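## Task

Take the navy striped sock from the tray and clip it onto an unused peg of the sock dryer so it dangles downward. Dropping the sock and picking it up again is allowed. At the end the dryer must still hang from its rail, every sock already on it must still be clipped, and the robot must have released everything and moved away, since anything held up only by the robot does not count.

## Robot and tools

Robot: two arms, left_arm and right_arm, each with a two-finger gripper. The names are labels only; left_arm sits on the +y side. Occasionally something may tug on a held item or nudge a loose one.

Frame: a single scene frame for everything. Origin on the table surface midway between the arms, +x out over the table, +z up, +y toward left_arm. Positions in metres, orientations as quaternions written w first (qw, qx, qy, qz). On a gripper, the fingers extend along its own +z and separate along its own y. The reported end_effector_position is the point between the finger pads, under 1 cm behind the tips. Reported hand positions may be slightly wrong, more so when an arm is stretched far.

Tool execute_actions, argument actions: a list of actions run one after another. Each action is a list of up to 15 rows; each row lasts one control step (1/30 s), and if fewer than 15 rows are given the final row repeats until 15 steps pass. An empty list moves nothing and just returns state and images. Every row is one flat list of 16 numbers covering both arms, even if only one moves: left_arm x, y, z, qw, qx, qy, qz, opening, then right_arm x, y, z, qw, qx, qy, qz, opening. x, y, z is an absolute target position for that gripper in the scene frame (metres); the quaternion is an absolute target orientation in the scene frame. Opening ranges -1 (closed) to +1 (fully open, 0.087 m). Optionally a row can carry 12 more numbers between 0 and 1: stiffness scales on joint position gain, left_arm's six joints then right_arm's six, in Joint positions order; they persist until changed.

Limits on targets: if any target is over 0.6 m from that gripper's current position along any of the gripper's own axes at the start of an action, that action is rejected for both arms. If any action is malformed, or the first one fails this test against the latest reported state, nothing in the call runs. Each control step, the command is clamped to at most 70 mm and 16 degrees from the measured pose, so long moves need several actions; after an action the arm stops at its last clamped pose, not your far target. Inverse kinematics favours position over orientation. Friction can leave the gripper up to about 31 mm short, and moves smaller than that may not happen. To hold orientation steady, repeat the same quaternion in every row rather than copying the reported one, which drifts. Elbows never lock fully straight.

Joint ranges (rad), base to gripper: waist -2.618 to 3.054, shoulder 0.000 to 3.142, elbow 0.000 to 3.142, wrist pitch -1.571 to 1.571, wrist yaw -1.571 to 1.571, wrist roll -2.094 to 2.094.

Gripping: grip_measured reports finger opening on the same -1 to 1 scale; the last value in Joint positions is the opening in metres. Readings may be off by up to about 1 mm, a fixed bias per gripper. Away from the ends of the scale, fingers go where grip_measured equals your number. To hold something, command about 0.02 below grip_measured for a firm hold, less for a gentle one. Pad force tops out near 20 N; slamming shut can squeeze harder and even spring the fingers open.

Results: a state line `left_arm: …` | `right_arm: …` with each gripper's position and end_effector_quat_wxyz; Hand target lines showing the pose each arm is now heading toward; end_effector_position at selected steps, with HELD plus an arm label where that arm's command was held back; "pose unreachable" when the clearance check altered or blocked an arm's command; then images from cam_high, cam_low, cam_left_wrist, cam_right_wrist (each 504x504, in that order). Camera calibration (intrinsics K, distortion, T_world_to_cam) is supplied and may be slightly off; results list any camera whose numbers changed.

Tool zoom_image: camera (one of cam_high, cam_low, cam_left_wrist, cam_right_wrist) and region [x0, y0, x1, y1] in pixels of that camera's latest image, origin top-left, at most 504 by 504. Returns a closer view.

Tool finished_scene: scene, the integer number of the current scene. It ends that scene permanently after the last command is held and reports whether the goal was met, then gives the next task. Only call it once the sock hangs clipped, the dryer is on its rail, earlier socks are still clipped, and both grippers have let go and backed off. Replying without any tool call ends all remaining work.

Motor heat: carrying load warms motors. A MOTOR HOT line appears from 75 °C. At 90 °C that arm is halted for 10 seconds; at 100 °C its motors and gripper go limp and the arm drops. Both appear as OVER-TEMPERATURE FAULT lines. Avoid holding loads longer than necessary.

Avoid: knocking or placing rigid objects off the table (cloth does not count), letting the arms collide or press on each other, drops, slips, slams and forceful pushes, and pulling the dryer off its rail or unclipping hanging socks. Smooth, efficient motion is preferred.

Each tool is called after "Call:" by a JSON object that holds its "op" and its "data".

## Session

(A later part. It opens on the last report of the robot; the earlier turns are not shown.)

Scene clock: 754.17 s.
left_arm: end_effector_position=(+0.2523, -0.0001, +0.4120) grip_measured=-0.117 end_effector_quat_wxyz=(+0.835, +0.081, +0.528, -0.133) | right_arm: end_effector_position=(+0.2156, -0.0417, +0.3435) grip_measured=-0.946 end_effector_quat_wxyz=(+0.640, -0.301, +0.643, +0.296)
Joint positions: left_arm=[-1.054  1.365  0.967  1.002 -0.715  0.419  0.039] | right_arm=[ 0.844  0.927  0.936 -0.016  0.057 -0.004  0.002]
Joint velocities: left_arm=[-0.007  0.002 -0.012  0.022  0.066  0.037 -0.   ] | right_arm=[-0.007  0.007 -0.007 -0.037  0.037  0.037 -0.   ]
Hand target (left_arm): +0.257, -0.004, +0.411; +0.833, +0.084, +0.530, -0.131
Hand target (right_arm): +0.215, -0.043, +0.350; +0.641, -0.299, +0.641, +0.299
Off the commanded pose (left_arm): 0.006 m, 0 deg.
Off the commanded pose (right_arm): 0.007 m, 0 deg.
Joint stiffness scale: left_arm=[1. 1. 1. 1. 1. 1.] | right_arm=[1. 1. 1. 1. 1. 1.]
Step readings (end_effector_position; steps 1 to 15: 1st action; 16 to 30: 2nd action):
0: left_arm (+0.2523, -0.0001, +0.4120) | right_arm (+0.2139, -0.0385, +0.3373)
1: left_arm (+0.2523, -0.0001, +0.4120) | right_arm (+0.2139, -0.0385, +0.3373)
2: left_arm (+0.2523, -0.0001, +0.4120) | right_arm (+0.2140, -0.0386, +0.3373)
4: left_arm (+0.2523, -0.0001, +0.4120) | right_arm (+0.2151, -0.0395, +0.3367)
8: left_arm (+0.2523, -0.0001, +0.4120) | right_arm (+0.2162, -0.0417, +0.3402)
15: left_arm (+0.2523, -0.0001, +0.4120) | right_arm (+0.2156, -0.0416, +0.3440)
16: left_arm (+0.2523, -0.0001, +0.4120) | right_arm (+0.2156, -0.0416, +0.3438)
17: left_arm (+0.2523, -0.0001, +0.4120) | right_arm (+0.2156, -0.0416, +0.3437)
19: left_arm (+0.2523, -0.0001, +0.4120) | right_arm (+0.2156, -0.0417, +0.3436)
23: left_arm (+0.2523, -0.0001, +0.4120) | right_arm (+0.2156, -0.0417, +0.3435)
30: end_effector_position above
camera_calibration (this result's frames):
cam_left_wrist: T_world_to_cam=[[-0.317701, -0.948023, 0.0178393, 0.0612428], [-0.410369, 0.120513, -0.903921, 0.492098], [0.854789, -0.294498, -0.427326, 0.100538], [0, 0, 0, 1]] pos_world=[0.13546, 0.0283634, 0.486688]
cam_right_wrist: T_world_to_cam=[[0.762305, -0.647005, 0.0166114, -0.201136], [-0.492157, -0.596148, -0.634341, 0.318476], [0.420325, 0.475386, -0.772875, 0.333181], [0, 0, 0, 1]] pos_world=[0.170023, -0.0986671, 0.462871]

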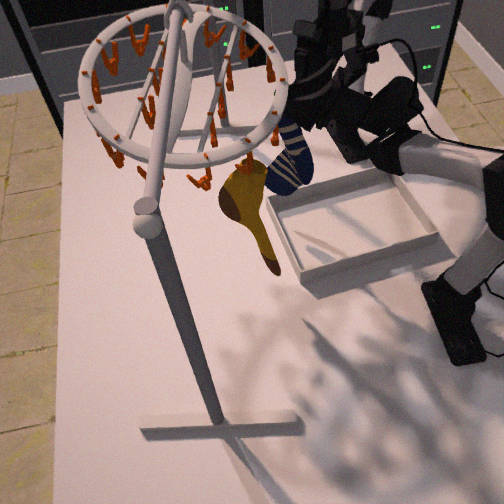

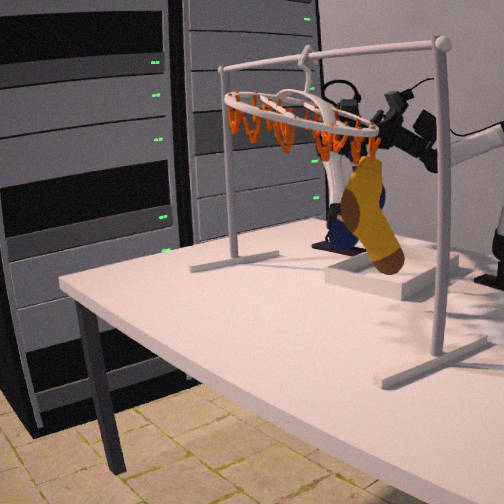

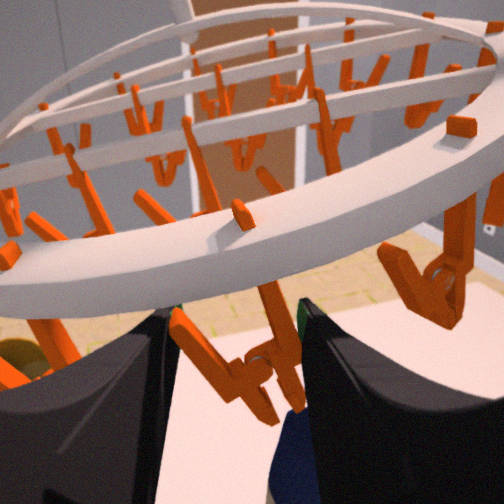

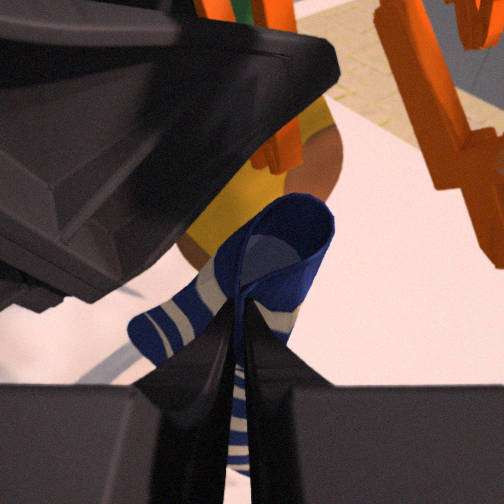

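Call:
{"op": "execute_actions", "data": {"actions": [[[0.257,-0.004,0.411,0.833,0.084,0.53,-0.1315,-0.4,0.215,-0.043,0.352,0.641,-0.299,0.641,0.299,-1],[0.257,-0.004,0.411,0.833,0.084,0.53,-0.1315,-0.4,0.215,-0.043,0.355,0.641,-0.299,0.641,0.299,-1],[0.257,-0.004,0.411,0.833,0.084,0.53,-0.1315,-0.4,0.215,-0.043,0.358,0.641,-0.299,0.641,0.299,-1],[0.257,-0.004,0.411,0.833,0.084,0.53,-0.1315,-0.4,0.215,-0.043,0.36,0.641,-0.299,0.641,0.299,-1]],[[0.257,-0.004,0.411,0.833,0.084,0.53,-0.1315,-0.4,0.215,-0.043,0.36,0.641,-0.299,0.641,0.299,-1]]]}}

Call:
{"op": "zoom_image", "data": {"camera": "cam_left_wrist", "region": [200, 340, 364, 504]}}

Call:
{"op": "zoom_image", "data": {"camera": "cam_right_wrist", "region": [200, 100, 400, 300]}}

Scene clock: 767.37 s.
left_arm: end_effector_position=(+0.2523, -0.0001, +0.4120) grip_measured=-0.117 end_effector_quat_wxyz=(+0.835, +0.081, +0.528, -0.133) | right_arm: end_effector_position=(+0.2140, -0.0438, +0.3591) grip_measured=-0.946 end_effector_quat_wxyz=(+0.644, -0.298, +0.638, +0.298)
Joint positions: left_arm=[-1.054  1.365  0.967  1.002 -0.715  0.419  0.039] | right_arm=[ 0.844  0.927  0.985 -0.05   0.057 -0.004  0.002]
Joint velocities: left_arm=[ 0.012 -0.002  0.002 -0.066  0.007 -0.007 -0.001] | right_arm=[ 0.012 -0.032 -0.022 -0.037 -0.022  0.051  0.001]
Hand target (left_arm): +0.257, -0.004, +0.411; +0.833, +0.084, +0.530, -0.131
Hand target (right_arm): +0.215, -0.043, +0.360; +0.641, -0.299, +0.641, +0.299
Off the commanded pose (left_arm): 0.006 m, 0 deg.
Off the commanded pose (right_arm): 0.002 m, 1 deg.
Joint stiffness scale: left_arm=[1. 1. 1. 1. 1. 1.] | right_arm=[1. 1. 1. 1. 1. 1.]
Step readings (end_effector_position; steps 1 to 15: 1st action; 16 to 30: 2nd action):
0: left_arm (+0.2523, -0.0001, +0.4120) | right_arm (+0.2156, -0.0417, +0.3435)
1: left_arm (+0.2523, -0.0001, +0.4120) | right_arm (+0.2156, -0.0417, +0.3433)
2: left_arm (+0.2523, -0.0001, +0.4120) | right_arm (+0.2154, -0.0419, +0.3439)
4: left_arm (+0.2523, -0.0001, +0.4120) | right_arm (+0.2148, -0.0427, +0.3477)
8: left_arm (+0.2523, -0.0001, +0.4120) | right_arm (+0.2142, -0.0435, +0.3604)
15: left_arm (+0.2523, -0.0001, +0.4120) | right_arm (+0.2140, -0.0438, +0.3598)
16: left_arm (+0.2523, -0.0001, +0.4120) | right_arm (+0.2140, -0.0438, +0.3596)
17: left_arm (+0.2523, -0.0001, +0.4120) | right_arm (+0.2140, -0.0438, +0.3595)
19: left_arm (+0.2523, -0.0001, +0.4120) | right_arm (+0.2140, -0.0438, +0.3593)
23: left_arm (+0.2523, -0.0001, +0.4120) | right_arm (+0.2140, -0.0438, +0.3592)
30: end_effector_position above
camera_calibration (this result's frames):
cam_left_wrist: T_world_to_cam=[[-0.317701, -0.948023, 0.0178393, 0.0612428], [-0.410369, 0.120513, -0.903921, 0.492098], [0.854789, -0.294498, -0.427326, 0.100538], [0, 0, 0, 1]] pos_world=[0.13546, 0.0283634, 0.486688]
cam_right_wrist: T_world_to_cam=[[0.76216, -0.647197, 0.0157174, -0.201214], [-0.486442, -0.588532, -0.645759, 0.329467], [0.427184, 0.484526, -0.763379, 0.342449], [0, 0, 0, 1]] pos_world=[0.167335, -0.102249, 0.477338]

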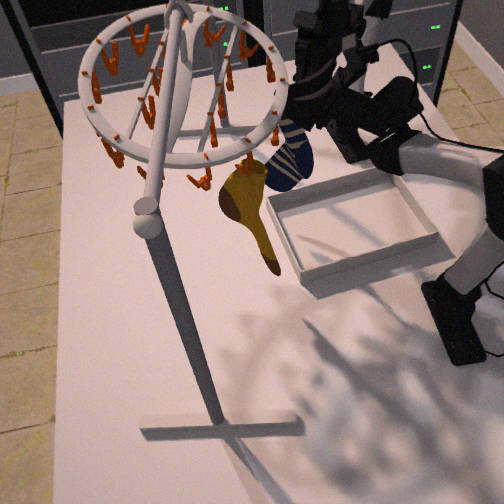

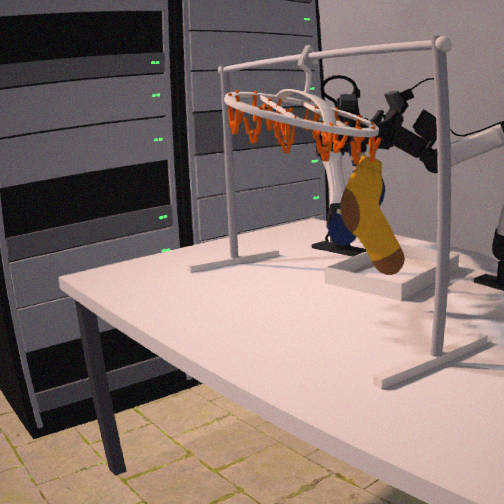

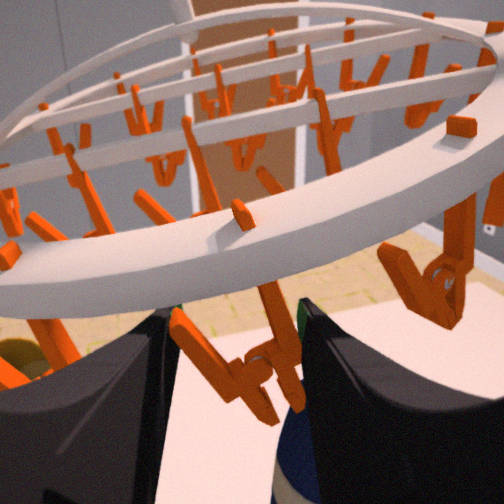

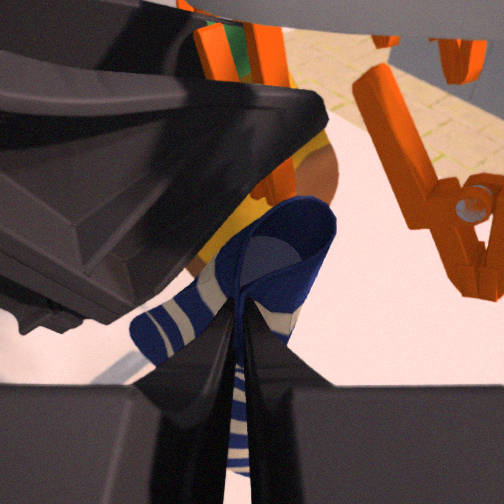

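Region (200, 340, 364, 504) of cam_left_wrist's 504x504 image, scaled by 3.073, with more detail than that image has.

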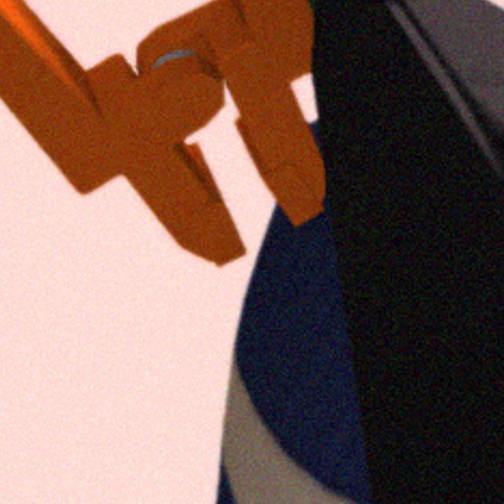

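Region (200, 100, 400, 300) of cam_right_wrist's 504x504 image, scaled by 2.520, with more detail than that image has.

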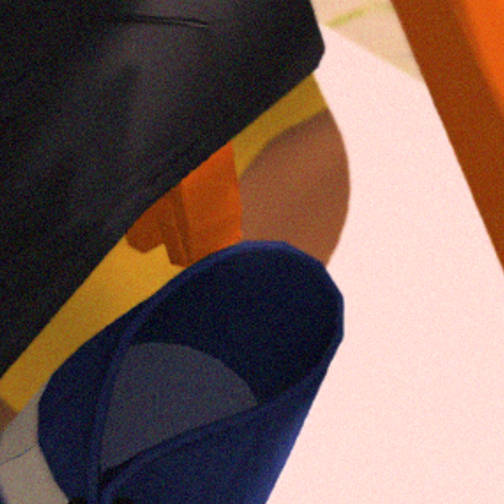

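Call:
{"op": "execute_actions", "data": {"actions": [[[0.257,-0.004,0.411,0.833,0.084,0.53,-0.1315,-0.4,0.215,-0.043,0.363,0.641,-0.299,0.641,0.299,-1],[0.257,-0.004,0.411,0.833,0.084,0.53,-0.1315,-0.4,0.215,-0.043,0.366,0.641,-0.299,0.641,0.299,-1],[0.257,-0.004,0.411,0.833,0.084,0.53,-0.1315,-0.4,0.215,-0.043,0.369,0.641,-0.299,0.641,0.299,-1],[0.257,-0.004,0.411,0.833,0.084,0.53,-0.1315,-0.4,0.215,-0.043,0.371,0.641,-0.299,0.641,0.299,-1],[0.257,-0.004,0.411,0.833,0.084,0.53,-0.1315,-0.4,0.215,-0.043,0.371,0.641,-0.299,0.641,0.299,-1],[0.257,-0.004,0.411,0.833,0.084,0.53,-0.1315,-0.4,0.215,-0.043,0.371,0.641,-0.299,0.641,0.299,-1],[0.257,-0.004,0.411,0.833,0.084,0.53,-0.1315,-0.4,0.215,-0.043,0.365,0.641,-0.299,0.641,0.299,-1]]]}}

Call:
{"op": "zoom_image", "data": {"camera": "cam_left_wrist", "region": [200, 340, 364, 504]}}

Call:
{"op": "zoom_image", "data": {"camera": "cam_right_wrist", "region": [200, 100, 400, 300]}}

Scene clock: 782.77 s.
left_arm: end_effector_position=(+0.2523, -0.0001, +0.4120) grip_measured=-0.117 end_effector_quat_wxyz=(+0.835, +0.081, +0.528, -0.133) | right_arm: end_effector_position=(+0.2124, -0.0460, +0.3732) grip_measured=-0.946 end_effector_quat_wxyz=(+0.650, -0.295, +0.633, +0.301)
Joint positions: left_arm=[-1.054  1.365  0.967  1.002 -0.715  0.419  0.039] | right_arm=[ 0.844  0.927  1.027 -0.075  0.057 -0.004  0.002]
Joint velocities: left_arm=[-0.007 -0.007 -0.007 -0.095  0.037 -0.007  0.   ] | right_arm=[-0.017  0.002  0.017 -0.051 -0.007 -0.066 -0.001]
Hand target (left_arm): +0.257, -0.004, +0.411; +0.833, +0.084, +0.530, -0.131
Hand target (right_arm): +0.215, -0.043, +0.365; +0.641, -0.299, +0.641, +0.299
Off the commanded pose (left_arm): 0.006 m, 0 deg.
Off the commanded pose (right_arm): 0.009 m, 1 deg.
Joint stiffness scale: left_arm=[1. 1. 1. 1. 1. 1.] | right_arm=[1. 1. 1. 1. 1. 1.]
Step readings (end_effector_position):
0: left_arm (+0.2523, -0.0001, +0.4120) | right_arm (+0.2140, -0.0438, +0.3591)
1: left_arm (+0.2523, -0.0001, +0.4120) | right_arm (+0.2139, -0.0439, +0.3591)
2: left_arm (+0.2523, -0.0001, +0.4120) | right_arm (+0.2137, -0.0442, +0.3597)
4: left_arm (+0.2523, -0.0001, +0.4120) | right_arm (+0.2129, -0.0452, +0.3642)
8: left_arm (+0.2523, -0.0001, +0.4120) | right_arm (+0.2124, -0.0459, +0.3742)
15: end_effector_position above
camera_calibration (this result's frames):
cam_left_wrist: T_world_to_cam=[[-0.317701, -0.948023, 0.0178393, 0.0612428], [-0.410369, 0.120513, -0.903921, 0.492098], [0.854789, -0.294498, -0.427326, 0.100538], [0, 0, 0, 1]] pos_world=[0.13546, 0.0283634, 0.486688]
cam_right_wrist: T_world_to_cam=[[0.762007, -0.647402, 0.0147047, -0.201195], [-0.479872, -0.579777, -0.658469, 0.34033], [0.43482, 0.494702, -0.752464, 0.349737], [0, 0, 0, 1]] pos_world=[0.164555, -0.105954, 0.49022]

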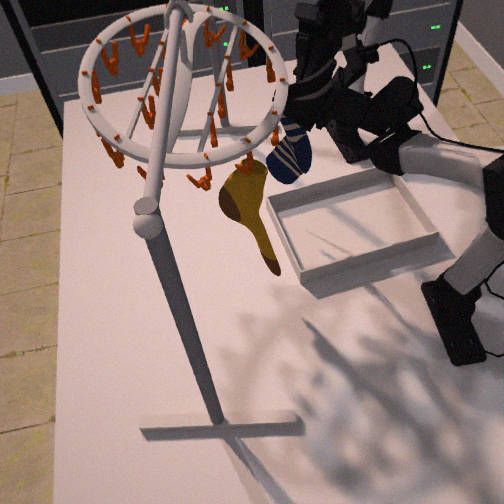

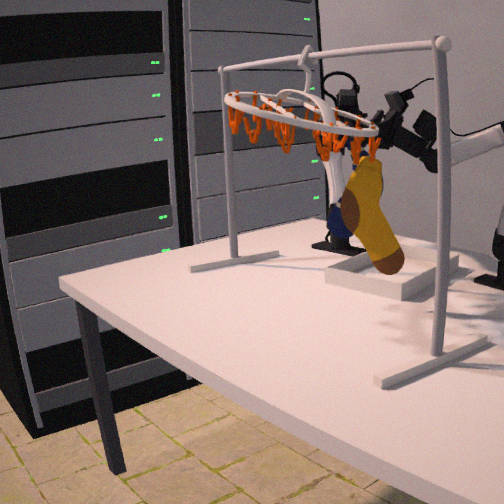

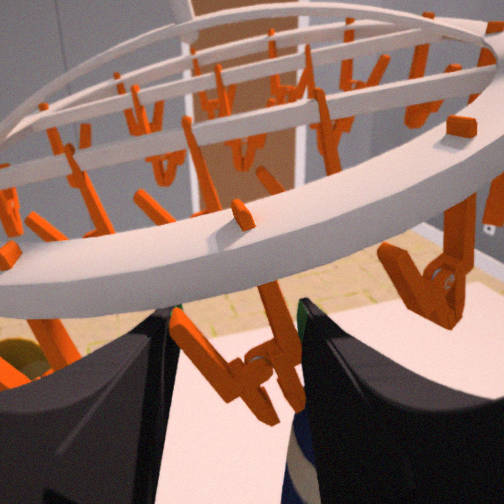

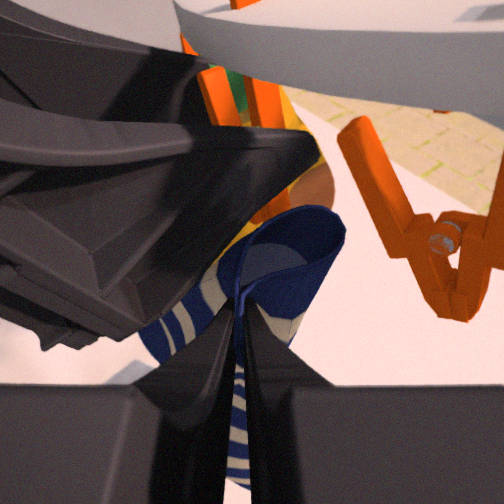

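Region (200, 340, 364, 504) of cam_left_wrist's 504x504 image, scaled by 3.073, with more detail than that image has.

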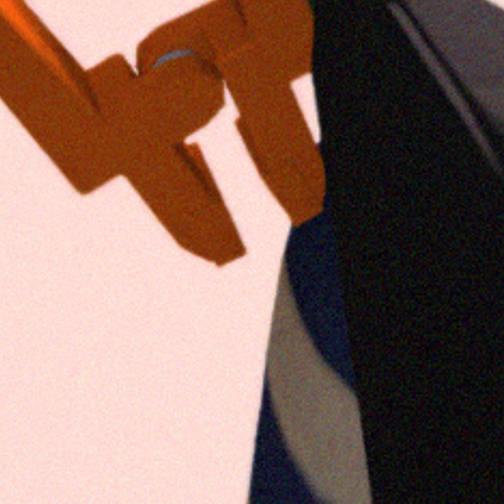

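Region (200, 100, 400, 300) of cam_right_wrist's 504x504 image, scaled by 2.520, with more detail than that image has.

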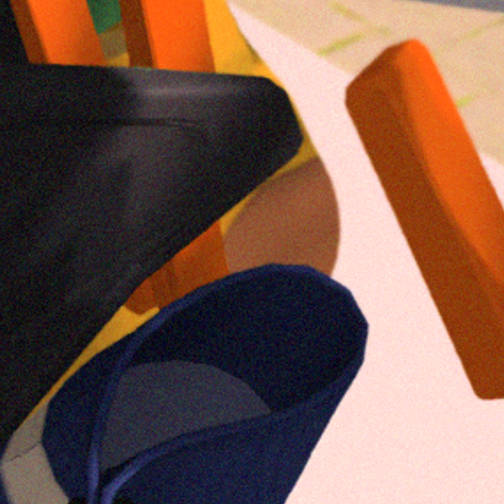

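Call:
{"op": "execute_actions", "data": {"actions": [[[0.257,-0.004,0.411,0.833,0.084,0.53,-0.1315,-0.4,0.214,-0.045,0.363,0.641,-0.299,0.641,0.299,-1],[0.257,-0.004,0.411,0.833,0.084,0.53,-0.1315,-0.4,0.214,-0.045,0.36,0.641,-0.299,0.641,0.299,-1],[0.257,-0.004,0.411,0.833,0.084,0.53,-0.1315,-0.4,0.214,-0.045,0.357,0.641,-0.299,0.641,0.299,-1],[0.257,-0.004,0.411,0.833,0.084,0.53,-0.1315,-0.4,0.214,-0.045,0.354,0.641,-0.299,0.641,0.299,-1],[0.257,-0.004,0.411,0.833,0.084,0.53,-0.1315,-0.4,0.214,-0.045,0.351,0.641,-0.299,0.641,0.299,-1],[0.257,-0.004,0.411,0.833,0.084,0.53,-0.1315,-0.4,0.214,-0.045,0.349,0.641,-0.299,0.641,0.299,-1]],[[0.257,-0.004,0.411,0.833,0.084,0.53,-0.1315,-0.4,0.215,-0.042,0.354,0.641,-0.299,0.641,0.299,-1],[0.257,-0.004,0.411,0.833,0.084,0.53,-0.1315,-0.4,0.216,-0.039,0.354,0.641,-0.299,0.641,0.299,-1],[0.257,-0.004,0.411,0.833,0.084,0.53,-0.1315,-0.4,0.217,-0.036,0.354,0.641,-0.299,0.641,0.299,-1],[0.257,-0.004,0.411,0.833,0.084,0.53,-0.1315,-0.4,0.217,-0.033,0.354,0.641,-0.299,0.641,0.299,-1],[0.257,-0.004,0.411,0.833,0.084,0.53,-0.1315,-0.4,0.217,-0.031,0.354,0.641,-0.299,0.641,0.299,-1]]]}}

Call:
{"op": "zoom_image", "data": {"camera": "cam_left_wrist", "region": [200, 340, 364, 504]}}

Call:
{"op": "zoom_image", "data": {"camera": "cam_right_wrist", "region": [200, 100, 400, 300]}}

Scene clock: 796.93 s.
left_arm: end_effector_position=(+0.2523, -0.0001, +0.4120) grip_measured=-0.117 end_effector_quat_wxyz=(+0.835, +0.081, +0.528, -0.133) | right_arm: end_effector_position=(+0.2155, -0.0356, +0.3447) grip_measured=-0.946 end_effector_quat_wxyz=(+0.634, -0.305, +0.646, +0.295)
Joint positions: left_arm=[-1.054  1.365  0.967  1.002 -0.715  0.419  0.039] | right_arm=[ 0.86   0.953  0.965 -0.033  0.067 -0.004  0.002]
Joint velocities: left_arm=[-0.012  0.002 -0.002 -0.007  0.081 -0.037  0.   ] | right_arm=[-0.007  0.002  0.002 -0.051  0.007  0.007 -0.   ]
Hand target (left_arm): +0.257, -0.004, +0.411; +0.833, +0.084, +0.530, -0.131
Hand target (right_arm): +0.217, -0.031, +0.354; +0.641, -0.299, +0.641, +0.299
Off the commanded pose (left_arm): 0.006 m, 0 deg.
Off the commanded pose (right_arm): 0.010 m, 1 deg.
Joint stiffness scale: left_arm=[1. 1. 1. 1. 1. 1.] | right_arm=[1. 1. 1. 1. 1. 1.]
Step readings (end_effector_position; steps 1 to 15: 1st action; 16 to 30: 2nd action):
0: left_arm (+0.2523, -0.0001, +0.4120) | right_arm (+0.2124, -0.0460, +0.3732)
1: left_arm (+0.2523, -0.0001, +0.4120) | right_arm (+0.2123, -0.0459, +0.3732)
2: left_arm (+0.2523, -0.0001, +0.4120) | right_arm (+0.2123, -0.0459, +0.3732)
4: left_arm (+0.2523, -0.0001, +0.4120) | right_arm (+0.2127, -0.0454, +0.3710)
8: left_arm (+0.2523, -0.0001, +0.4120) | right_arm (+0.2140, -0.0437, +0.3532)
15: left_arm (+0.2523, -0.0001, +0.4120) | right_arm (+0.2142, -0.0433, +0.3494)
16: left_arm (+0.2523, -0.0001, +0.4120) | right_arm (+0.2142, -0.0433, +0.3495)
17: left_arm (+0.2523, -0.0001, +0.4120) | right_arm (+0.2142, -0.0433, +0.3495)
19: left_arm (+0.2523, -0.0001, +0.4120) | right_arm (+0.2144, -0.0428, +0.3497)
23: left_arm (+0.2523, -0.0001, +0.4120) | right_arm (+0.2142, -0.0366, +0.3463)
30: end_effector_position above
camera_calibration (this result's frames):
cam_left_wrist: T_world_to_cam=[[-0.317701, -0.948023, 0.0178393, 0.0612428], [-0.410369, 0.120513, -0.903921, 0.492098], [0.854789, -0.294498, -0.427326, 0.100538], [0, 0, 0, 1]] pos_world=[0.13546, 0.0283634, 0.486688]
cam_right_wrist: T_world_to_cam=[[0.76565, -0.643014, 0.0177061, -0.198076], [-0.494513, -0.605984, -0.62309, 0.319069], [0.411385, 0.468312, -0.78195, 0.336017], [0, 0, 0, 1]] pos_world=[0.171208, -0.0913759, 0.465064]

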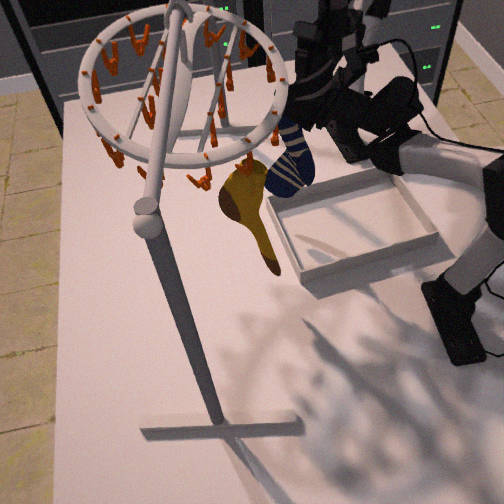

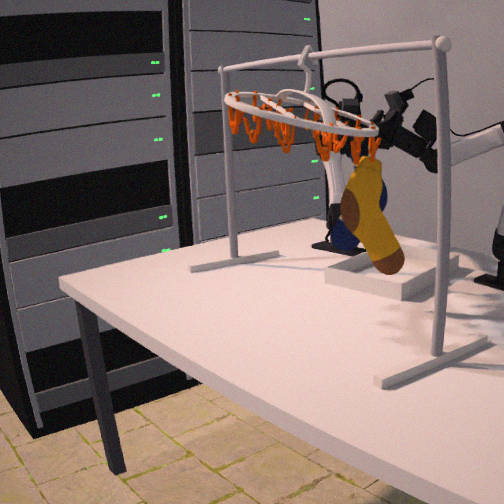

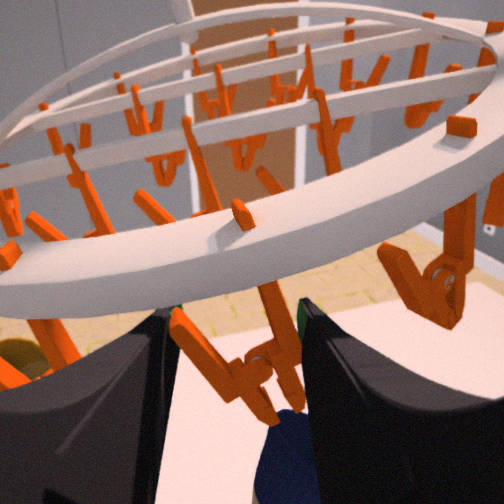

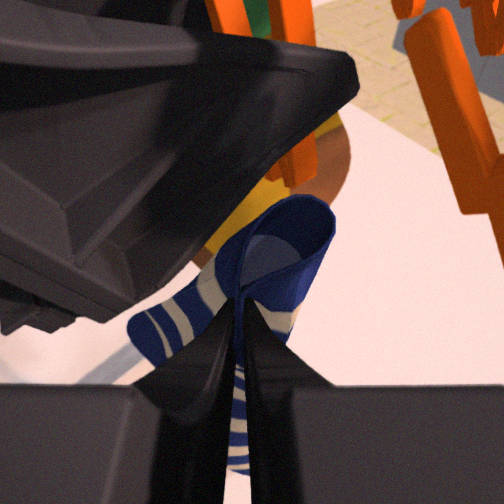

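Region (200, 340, 364, 504) of cam_left_wrist's 504x504 image, scaled by 3.073, with more detail than that image has.

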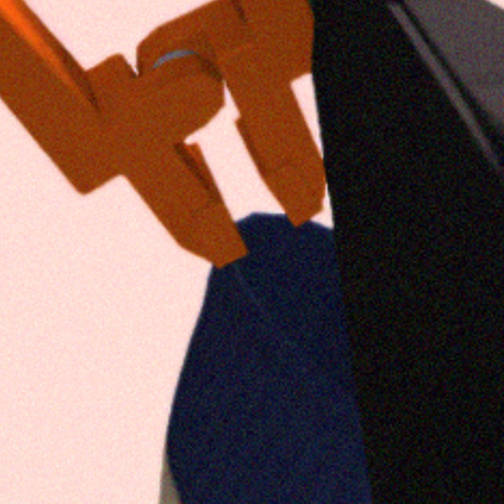

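Region (200, 100, 400, 300) of cam_right_wrist's 504x504 image, scaled by 2.520, with more detail than that image has.

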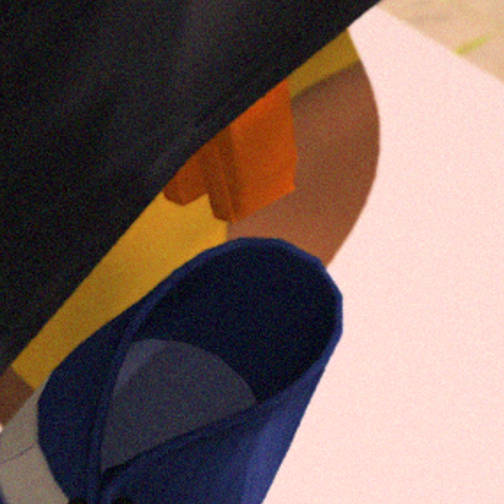

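Call:
{"op": "execute_actions", "data": {"actions": [[[0.257,-0.004,0.411,0.833,0.084,0.53,-0.1315,-0.4,0.214,-0.034,0.352,0.641,-0.299,0.641,0.299,-1],[0.257,-0.004,0.411,0.833,0.084,0.53,-0.1315,-0.4,0.212,-0.034,0.354,0.641,-0.299,0.641,0.299,-1],[0.257,-0.004,0.411,0.833,0.084,0.53,-0.1315,-0.4,0.21,-0.034,0.356,0.641,-0.299,0.641,0.299,-1],[0.257,-0.004,0.411,0.833,0.084,0.53,-0.1315,-0.4,0.209,-0.034,0.358,0.641,-0.299,0.641,0.299,-1],[0.257,-0.004,0.411,0.833,0.084,0.53,-0.1315,-0.4,0.209,-0.034,0.358,0.641,-0.299,0.641,0.299,-1],[0.257,-0.004,0.411,0.833,0.084,0.53,-0.1315,-0.4,0.209,-0.034,0.358,0.641,-0.299,0.641,0.299,-1],[0.257,-0.004,0.411,0.833,0.084,0.53,-0.1315,-0.4,0.209,-0.034,0.354,0.641,-0.299,0.641,0.299,-1]]]}}

Call:
{"op": "zoom_image", "data": {"camera": "cam_left_wrist", "region": [200, 340, 364, 504]}}

Call:
{"op": "zoom_image", "data": {"camera": "cam_right_wrist", "region": [200, 100, 400, 300]}}

Scene clock: 821.60 s.
left_arm: end_effector_position=(+0.2523, -0.0001, +0.4120) grip_measured=-0.117 end_effector_quat_wxyz=(+0.835, +0.081, +0.528, -0.133) | right_arm: end_effector_position=(+0.2115, -0.0330, +0.3481) grip_measured=-0.946 end_effector_quat_wxyz=(+0.637, -0.304, +0.644, +0.296)
Joint positions: left_arm=[-1.054  1.365  0.967  1.002 -0.715  0.419  0.039] | right_arm=[ 0.885  0.953  0.972 -0.034  0.093 -0.004  0.002]
Joint velocities: left_arm=[-0.017 -0.012  0.002 -0.007 -0.007 -0.022  0.001] | right_arm=[-0.022  0.007 -0.002 -0.095 -0.081  0.081 -0.001]
Hand target (left_arm): +0.257, -0.004, +0.411; +0.833, +0.084, +0.530, -0.131
Hand target (right_arm): +0.209, -0.034, +0.354; +0.641, -0.299, +0.641, +0.299
Off the commanded pose (left_arm): 0.006 m, 0 deg.
Off the commanded pose (right_arm): 0.007 m, 1 deg.
Joint stiffness scale: left_arm=[1. 1. 1. 1. 1. 1.] | right_arm=[1. 1. 1. 1. 1. 1.]
Step readings (end_effector_position):
0: left_arm (+0.2523, -0.0001, +0.4120) | right_arm (+0.2157, -0.0356, +0.3451)
1: left_arm (+0.2523, -0.0001, +0.4120) | right_arm (+0.2157, -0.0356, +0.3451)
2: left_arm (+0.2523, -0.0001, +0.4120) | right_arm (+0.2154, -0.0354, +0.3451)
4: left_arm (+0.2523, -0.0001, +0.4120) | right_arm (+0.2131, -0.0339, +0.3454)
8: left_arm (+0.2523, -0.0001, +0.4120) | right_arm (+0.2107, -0.0322, +0.3481)
15: end_effector_position above
camera_calibration (this result's frames):
cam_left_wrist: T_world_to_cam=[[-0.317701, -0.948023, 0.0178393, 0.0612428], [-0.410369, 0.120513, -0.903921, 0.492098], [0.854789, -0.294498, -0.427326, 0.100538], [0, 0, 0, 1]] pos_world=[0.13546, 0.0283634, 0.486688]
cam_right_wrist: T_world_to_cam=[[0.765579, -0.6431, 0.0176273, -0.193414], [-0.491933, -0.60284, -0.628161, 0.322119], [0.414597, 0.472236, -0.777884, 0.337108], [0, 0, 0, 1]] pos_world=[0.166771, -0.0893928, 0.467983]

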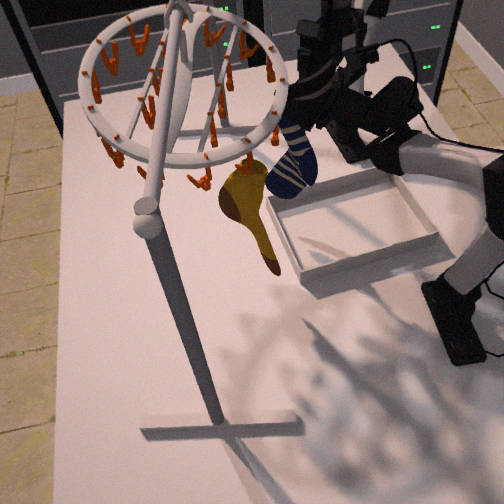

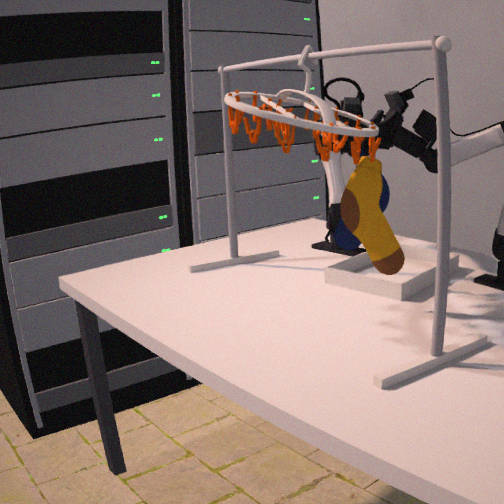

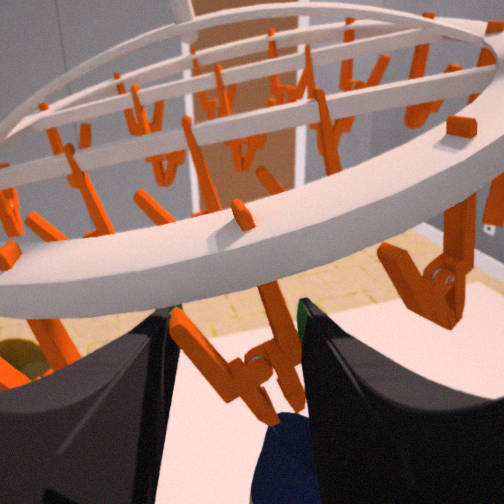

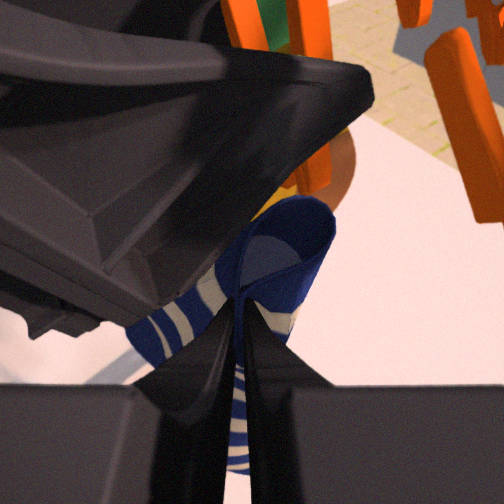

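Region (200, 340, 364, 504) of cam_left_wrist's 504x504 image, scaled by 3.073, with more detail than that image has.

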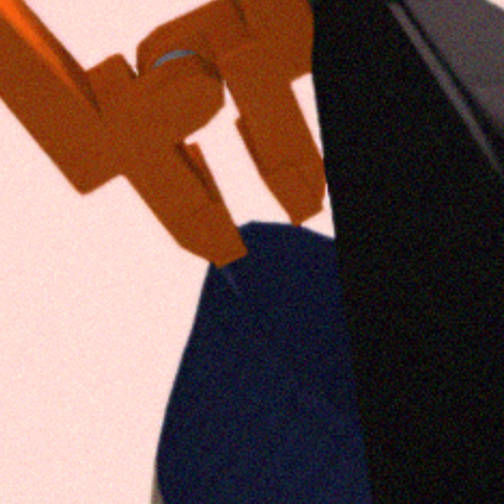

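Region (200, 100, 400, 300) of cam_right_wrist's 504x504 image, scaled by 2.520, with more detail than that image has.

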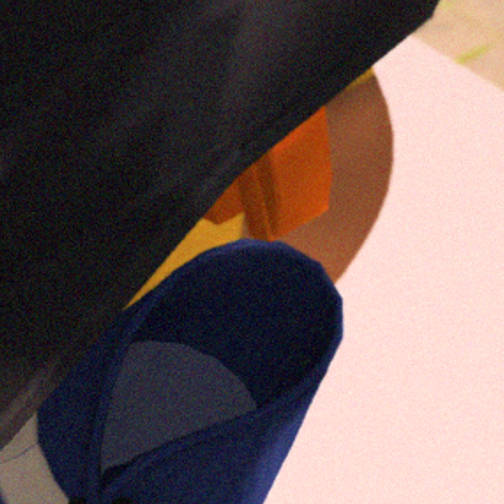

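Call:
{"op": "execute_actions", "data": {"actions": []}}

Scene clock: 841.73 s.
left_arm: end_effector_position=(+0.2523, -0.0001, +0.4120) grip_measured=-0.117 end_effector_quat_wxyz=(+0.835, +0.081, +0.528, -0.133) | right_arm: end_effector_position=(+0.2118, -0.0332, +0.3481) grip_measured=-0.946 end_effector_quat_wxyz=(+0.637, -0.303, +0.645, +0.295)
Joint positions: left_arm=[-1.054  1.365  0.967  1.002 -0.715  0.419  0.039] | right_arm=[ 0.885  0.953  0.972 -0.034  0.095 -0.004  0.002]
Joint velocities: left_arm=[ 0.002  0.007  0.017 -0.022  0.007 -0.022 -0.001] | right_arm=[ 0.007  0.002 -0.002 -0.022 -0.051 -0.037 -0.001]
Hand target (left_arm): +0.257, -0.004, +0.411; +0.833, +0.084, +0.530, -0.131
Hand target (right_arm): +0.209, -0.034, +0.354; +0.641, -0.299, +0.641, +0.299
Off the commanded pose (left_arm): 0.006 m, 0 deg.
Off the commanded pose (right_arm): 0.007 m, 1 deg.
Joint stiffness scale: left_arm=[1. 1. 1. 1. 1. 1.] | right_arm=[1. 1. 1. 1. 1. 1.]
camera_calibration (this result's frames):
cam_left_wrist: T_world_to_cam=[[-0.317701, -0.948023, 0.0178393, 0.0612428], [-0.410369, 0.120513, -0.903921, 0.492098], [0.854789, -0.294498, -0.427326, 0.100538], [0, 0, 0, 1]] pos_world=[0.13546, 0.0283634, 0.486688]
cam_right_wrist: T_world_to_cam=[[0.764351, -0.644558, 0.0176554, -0.193547], [-0.493067, -0.601911, -0.628163, 0.322388], [0.415515, 0.471432, -0.777881, 0.336882], [0, 0, 0, 1]] pos_world=[0.166917, -0.0895204, 0.467983]

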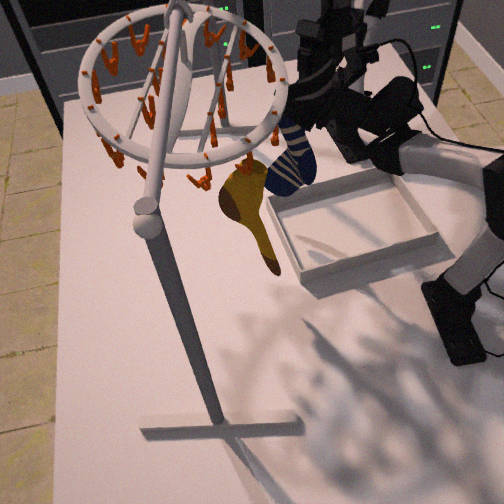

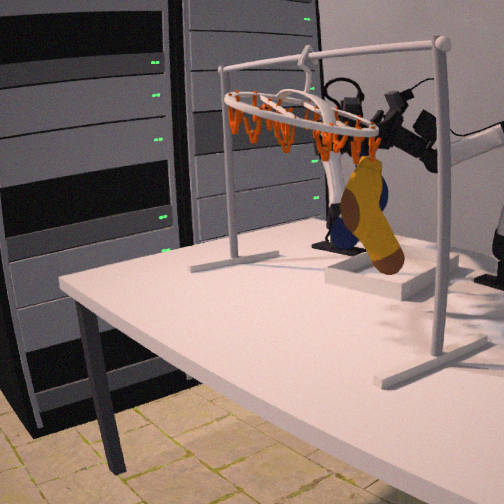

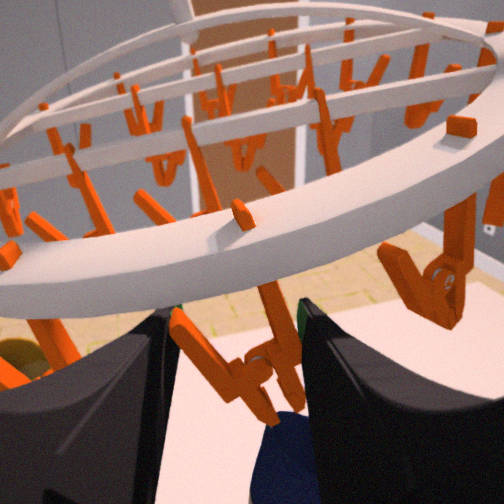

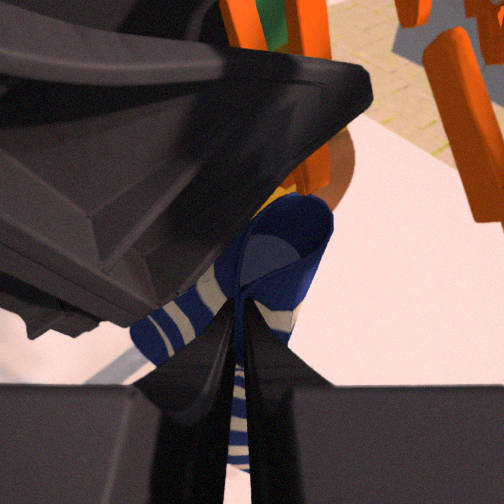

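Call:
{"op": "zoom_image", "data": {"camera": "cam_left_wrist", "region": [200,340,364,504]}}

Call:
{"op": "zoom_image", "data": {"camera": "cam_right_wrist", "region": [200,100,400,300]}}

Region (200, 340, 364, 504) of cam_left_wrist's 504x504 image, scaled by 3.073, with more detail than that image has.

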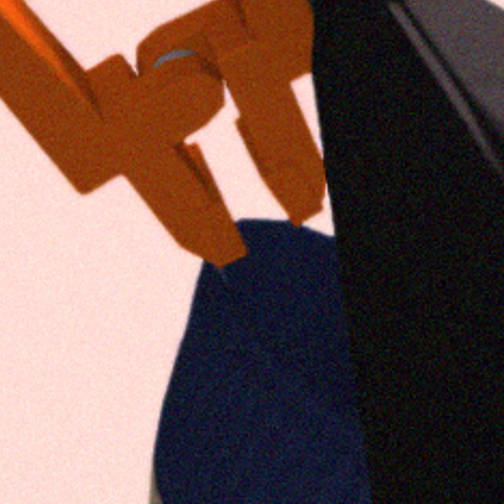

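Region (200, 100, 400, 300) of cam_right_wrist's 504x504 image, scaled by 2.520, with more detail than that image has.

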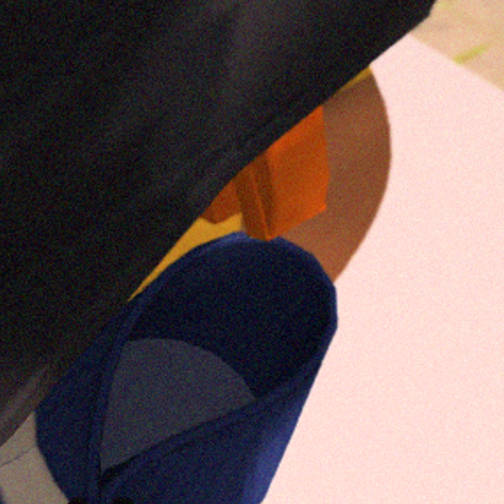

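Call:
{"op": "execute_actions", "data": {"actions": [[[0.257,-0.004,0.411,0.833,0.084,0.53,-0.1315,-0.4,0.211,-0.033,0.355,0.641,-0.299,0.641,0.299,-1],[0.257,-0.004,0.411,0.833,0.084,0.53,-0.1315,-0.4,0.212,-0.032,0.357,0.641,-0.299,0.641,0.299,-1],[0.257,-0.004,0.411,0.833,0.084,0.53,-0.1315,-0.4,0.213,-0.032,0.359,0.641,-0.299,0.641,0.299,-1],[0.257,-0.004,0.411,0.833,0.084,0.53,-0.1315,-0.4,0.213,-0.032,0.361,0.641,-0.299,0.641,0.299,-1]]]}}

Call:
{"op": "zoom_image", "data": {"camera": "cam_left_wrist", "region": [200,340,364,504]}}

Call:
{"op": "zoom_image", "data": {"camera": "cam_right_wrist", "region": [200,100,400,300]}}

Scene clock: 860.30 s.
left_arm: end_effector_position=(+0.2523, -0.0001, +0.4120) grip_measured=-0.117 end_effector_quat_wxyz=(+0.835, +0.081, +0.528, -0.133) | right_arm: end_effector_position=(+0.2113, -0.0339, +0.3598) grip_measured=-0.946 end_effector_quat_wxyz=(+0.643, -0.299, +0.638, +0.299)
Joint positions: left_arm=[-1.054  1.365  0.967  1.002 -0.715  0.419  0.039] | right_arm=[ 0.885  0.953  0.999 -0.04   0.095 -0.004  0.002]
Joint velocities: left_arm=[ 0.007 -0.002  0.007  0.007  0.007 -0.007 -0.001] | right_arm=[-0.012 -0.012 -0.007 -0.037  0.037 -0.037 -0.   ]
Hand target (left_arm): +0.257, -0.004, +0.411; +0.833, +0.084, +0.530, -0.131
Hand target (right_arm): +0.213, -0.032, +0.361; +0.641, -0.299, +0.641, +0.299
Off the commanded pose (left_arm): 0.006 m, 0 deg.
Off the commanded pose (right_arm): 0.003 m, 0 deg.
Joint stiffness scale: left_arm=[1. 1. 1. 1. 1. 1.] | right_arm=[1. 1. 1. 1. 1. 1.]
Step readings (end_effector_position):
0: left_arm (+0.2523, -0.0001, +0.4120) | right_arm (+0.2118, -0.0332, +0.3481)
1: left_arm (+0.2523, -0.0001, +0.4120) | right_arm (+0.2118, -0.0332, +0.3481)
2: left_arm (+0.2523, -0.0001, +0.4120) | right_arm (+0.2118, -0.0332, +0.3481)
4: left_arm (+0.2523, -0.0001, +0.4120) | right_arm (+0.2116, -0.0334, +0.3500)
8: left_arm (+0.2523, -0.0001, +0.4120) | right_arm (+0.2113, -0.0339, +0.3588)
15: end_effector_position above
camera_calibration (this result's frames):
cam_left_wrist: T_world_to_cam=[[-0.317701, -0.948023, 0.0178393, 0.0612428], [-0.410369, 0.120513, -0.903921, 0.492098], [0.854789, -0.294498, -0.427326, 0.100538], [0, 0, 0, 1]] pos_world=[0.13546, 0.0283634, 0.486688]
cam_right_wrist: T_world_to_cam=[[0.764153, -0.644846, 0.0155988, -0.193071], [-0.485501, -0.590912, -0.644291, 0.333604], [0.424686, 0.484764, -0.764621, 0.3403], [0, 0, 0, 1]] pos_world=[0.164981, -0.0923353, 0.47815]

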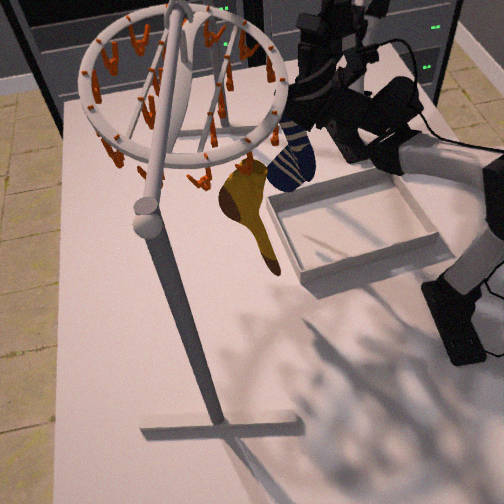

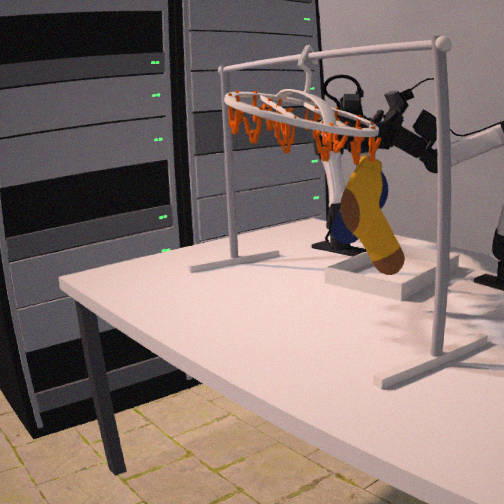

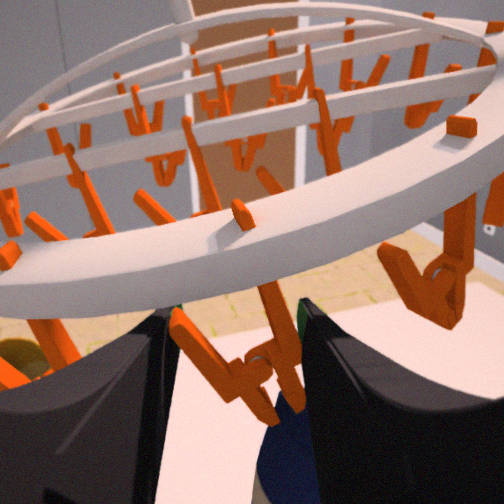

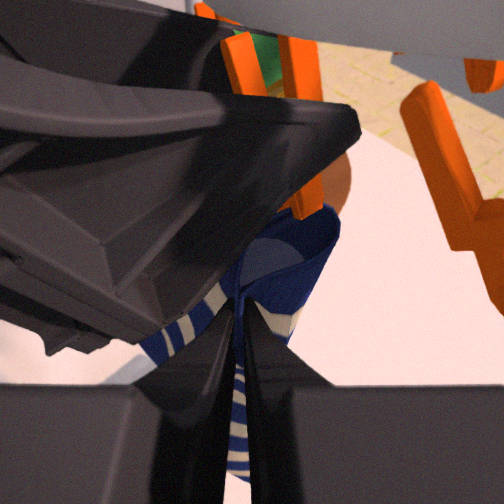

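Region (200, 340, 364, 504) of cam_left_wrist's 504x504 image, scaled by 3.073, with more detail than that image has.

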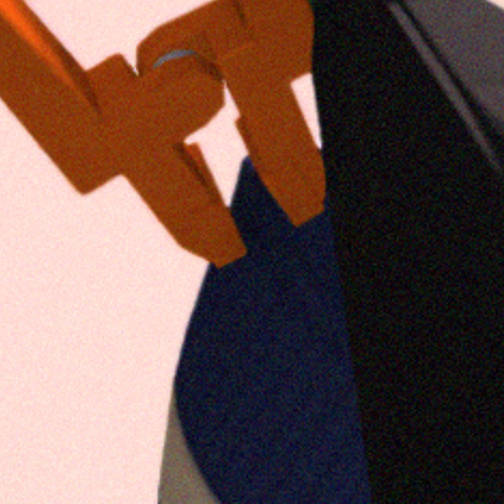

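Region (200, 100, 400, 300) of cam_right_wrist's 504x504 image, scaled by 2.520, with more detail than that image has.

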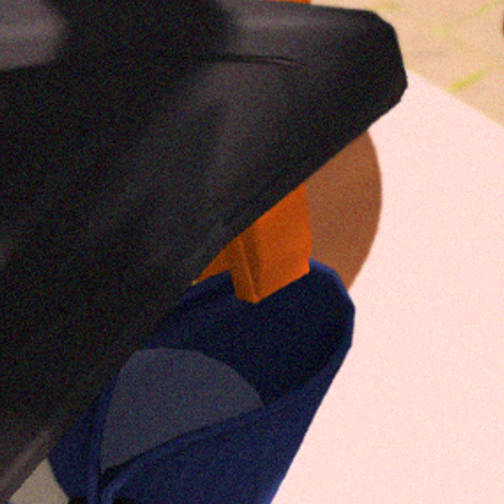

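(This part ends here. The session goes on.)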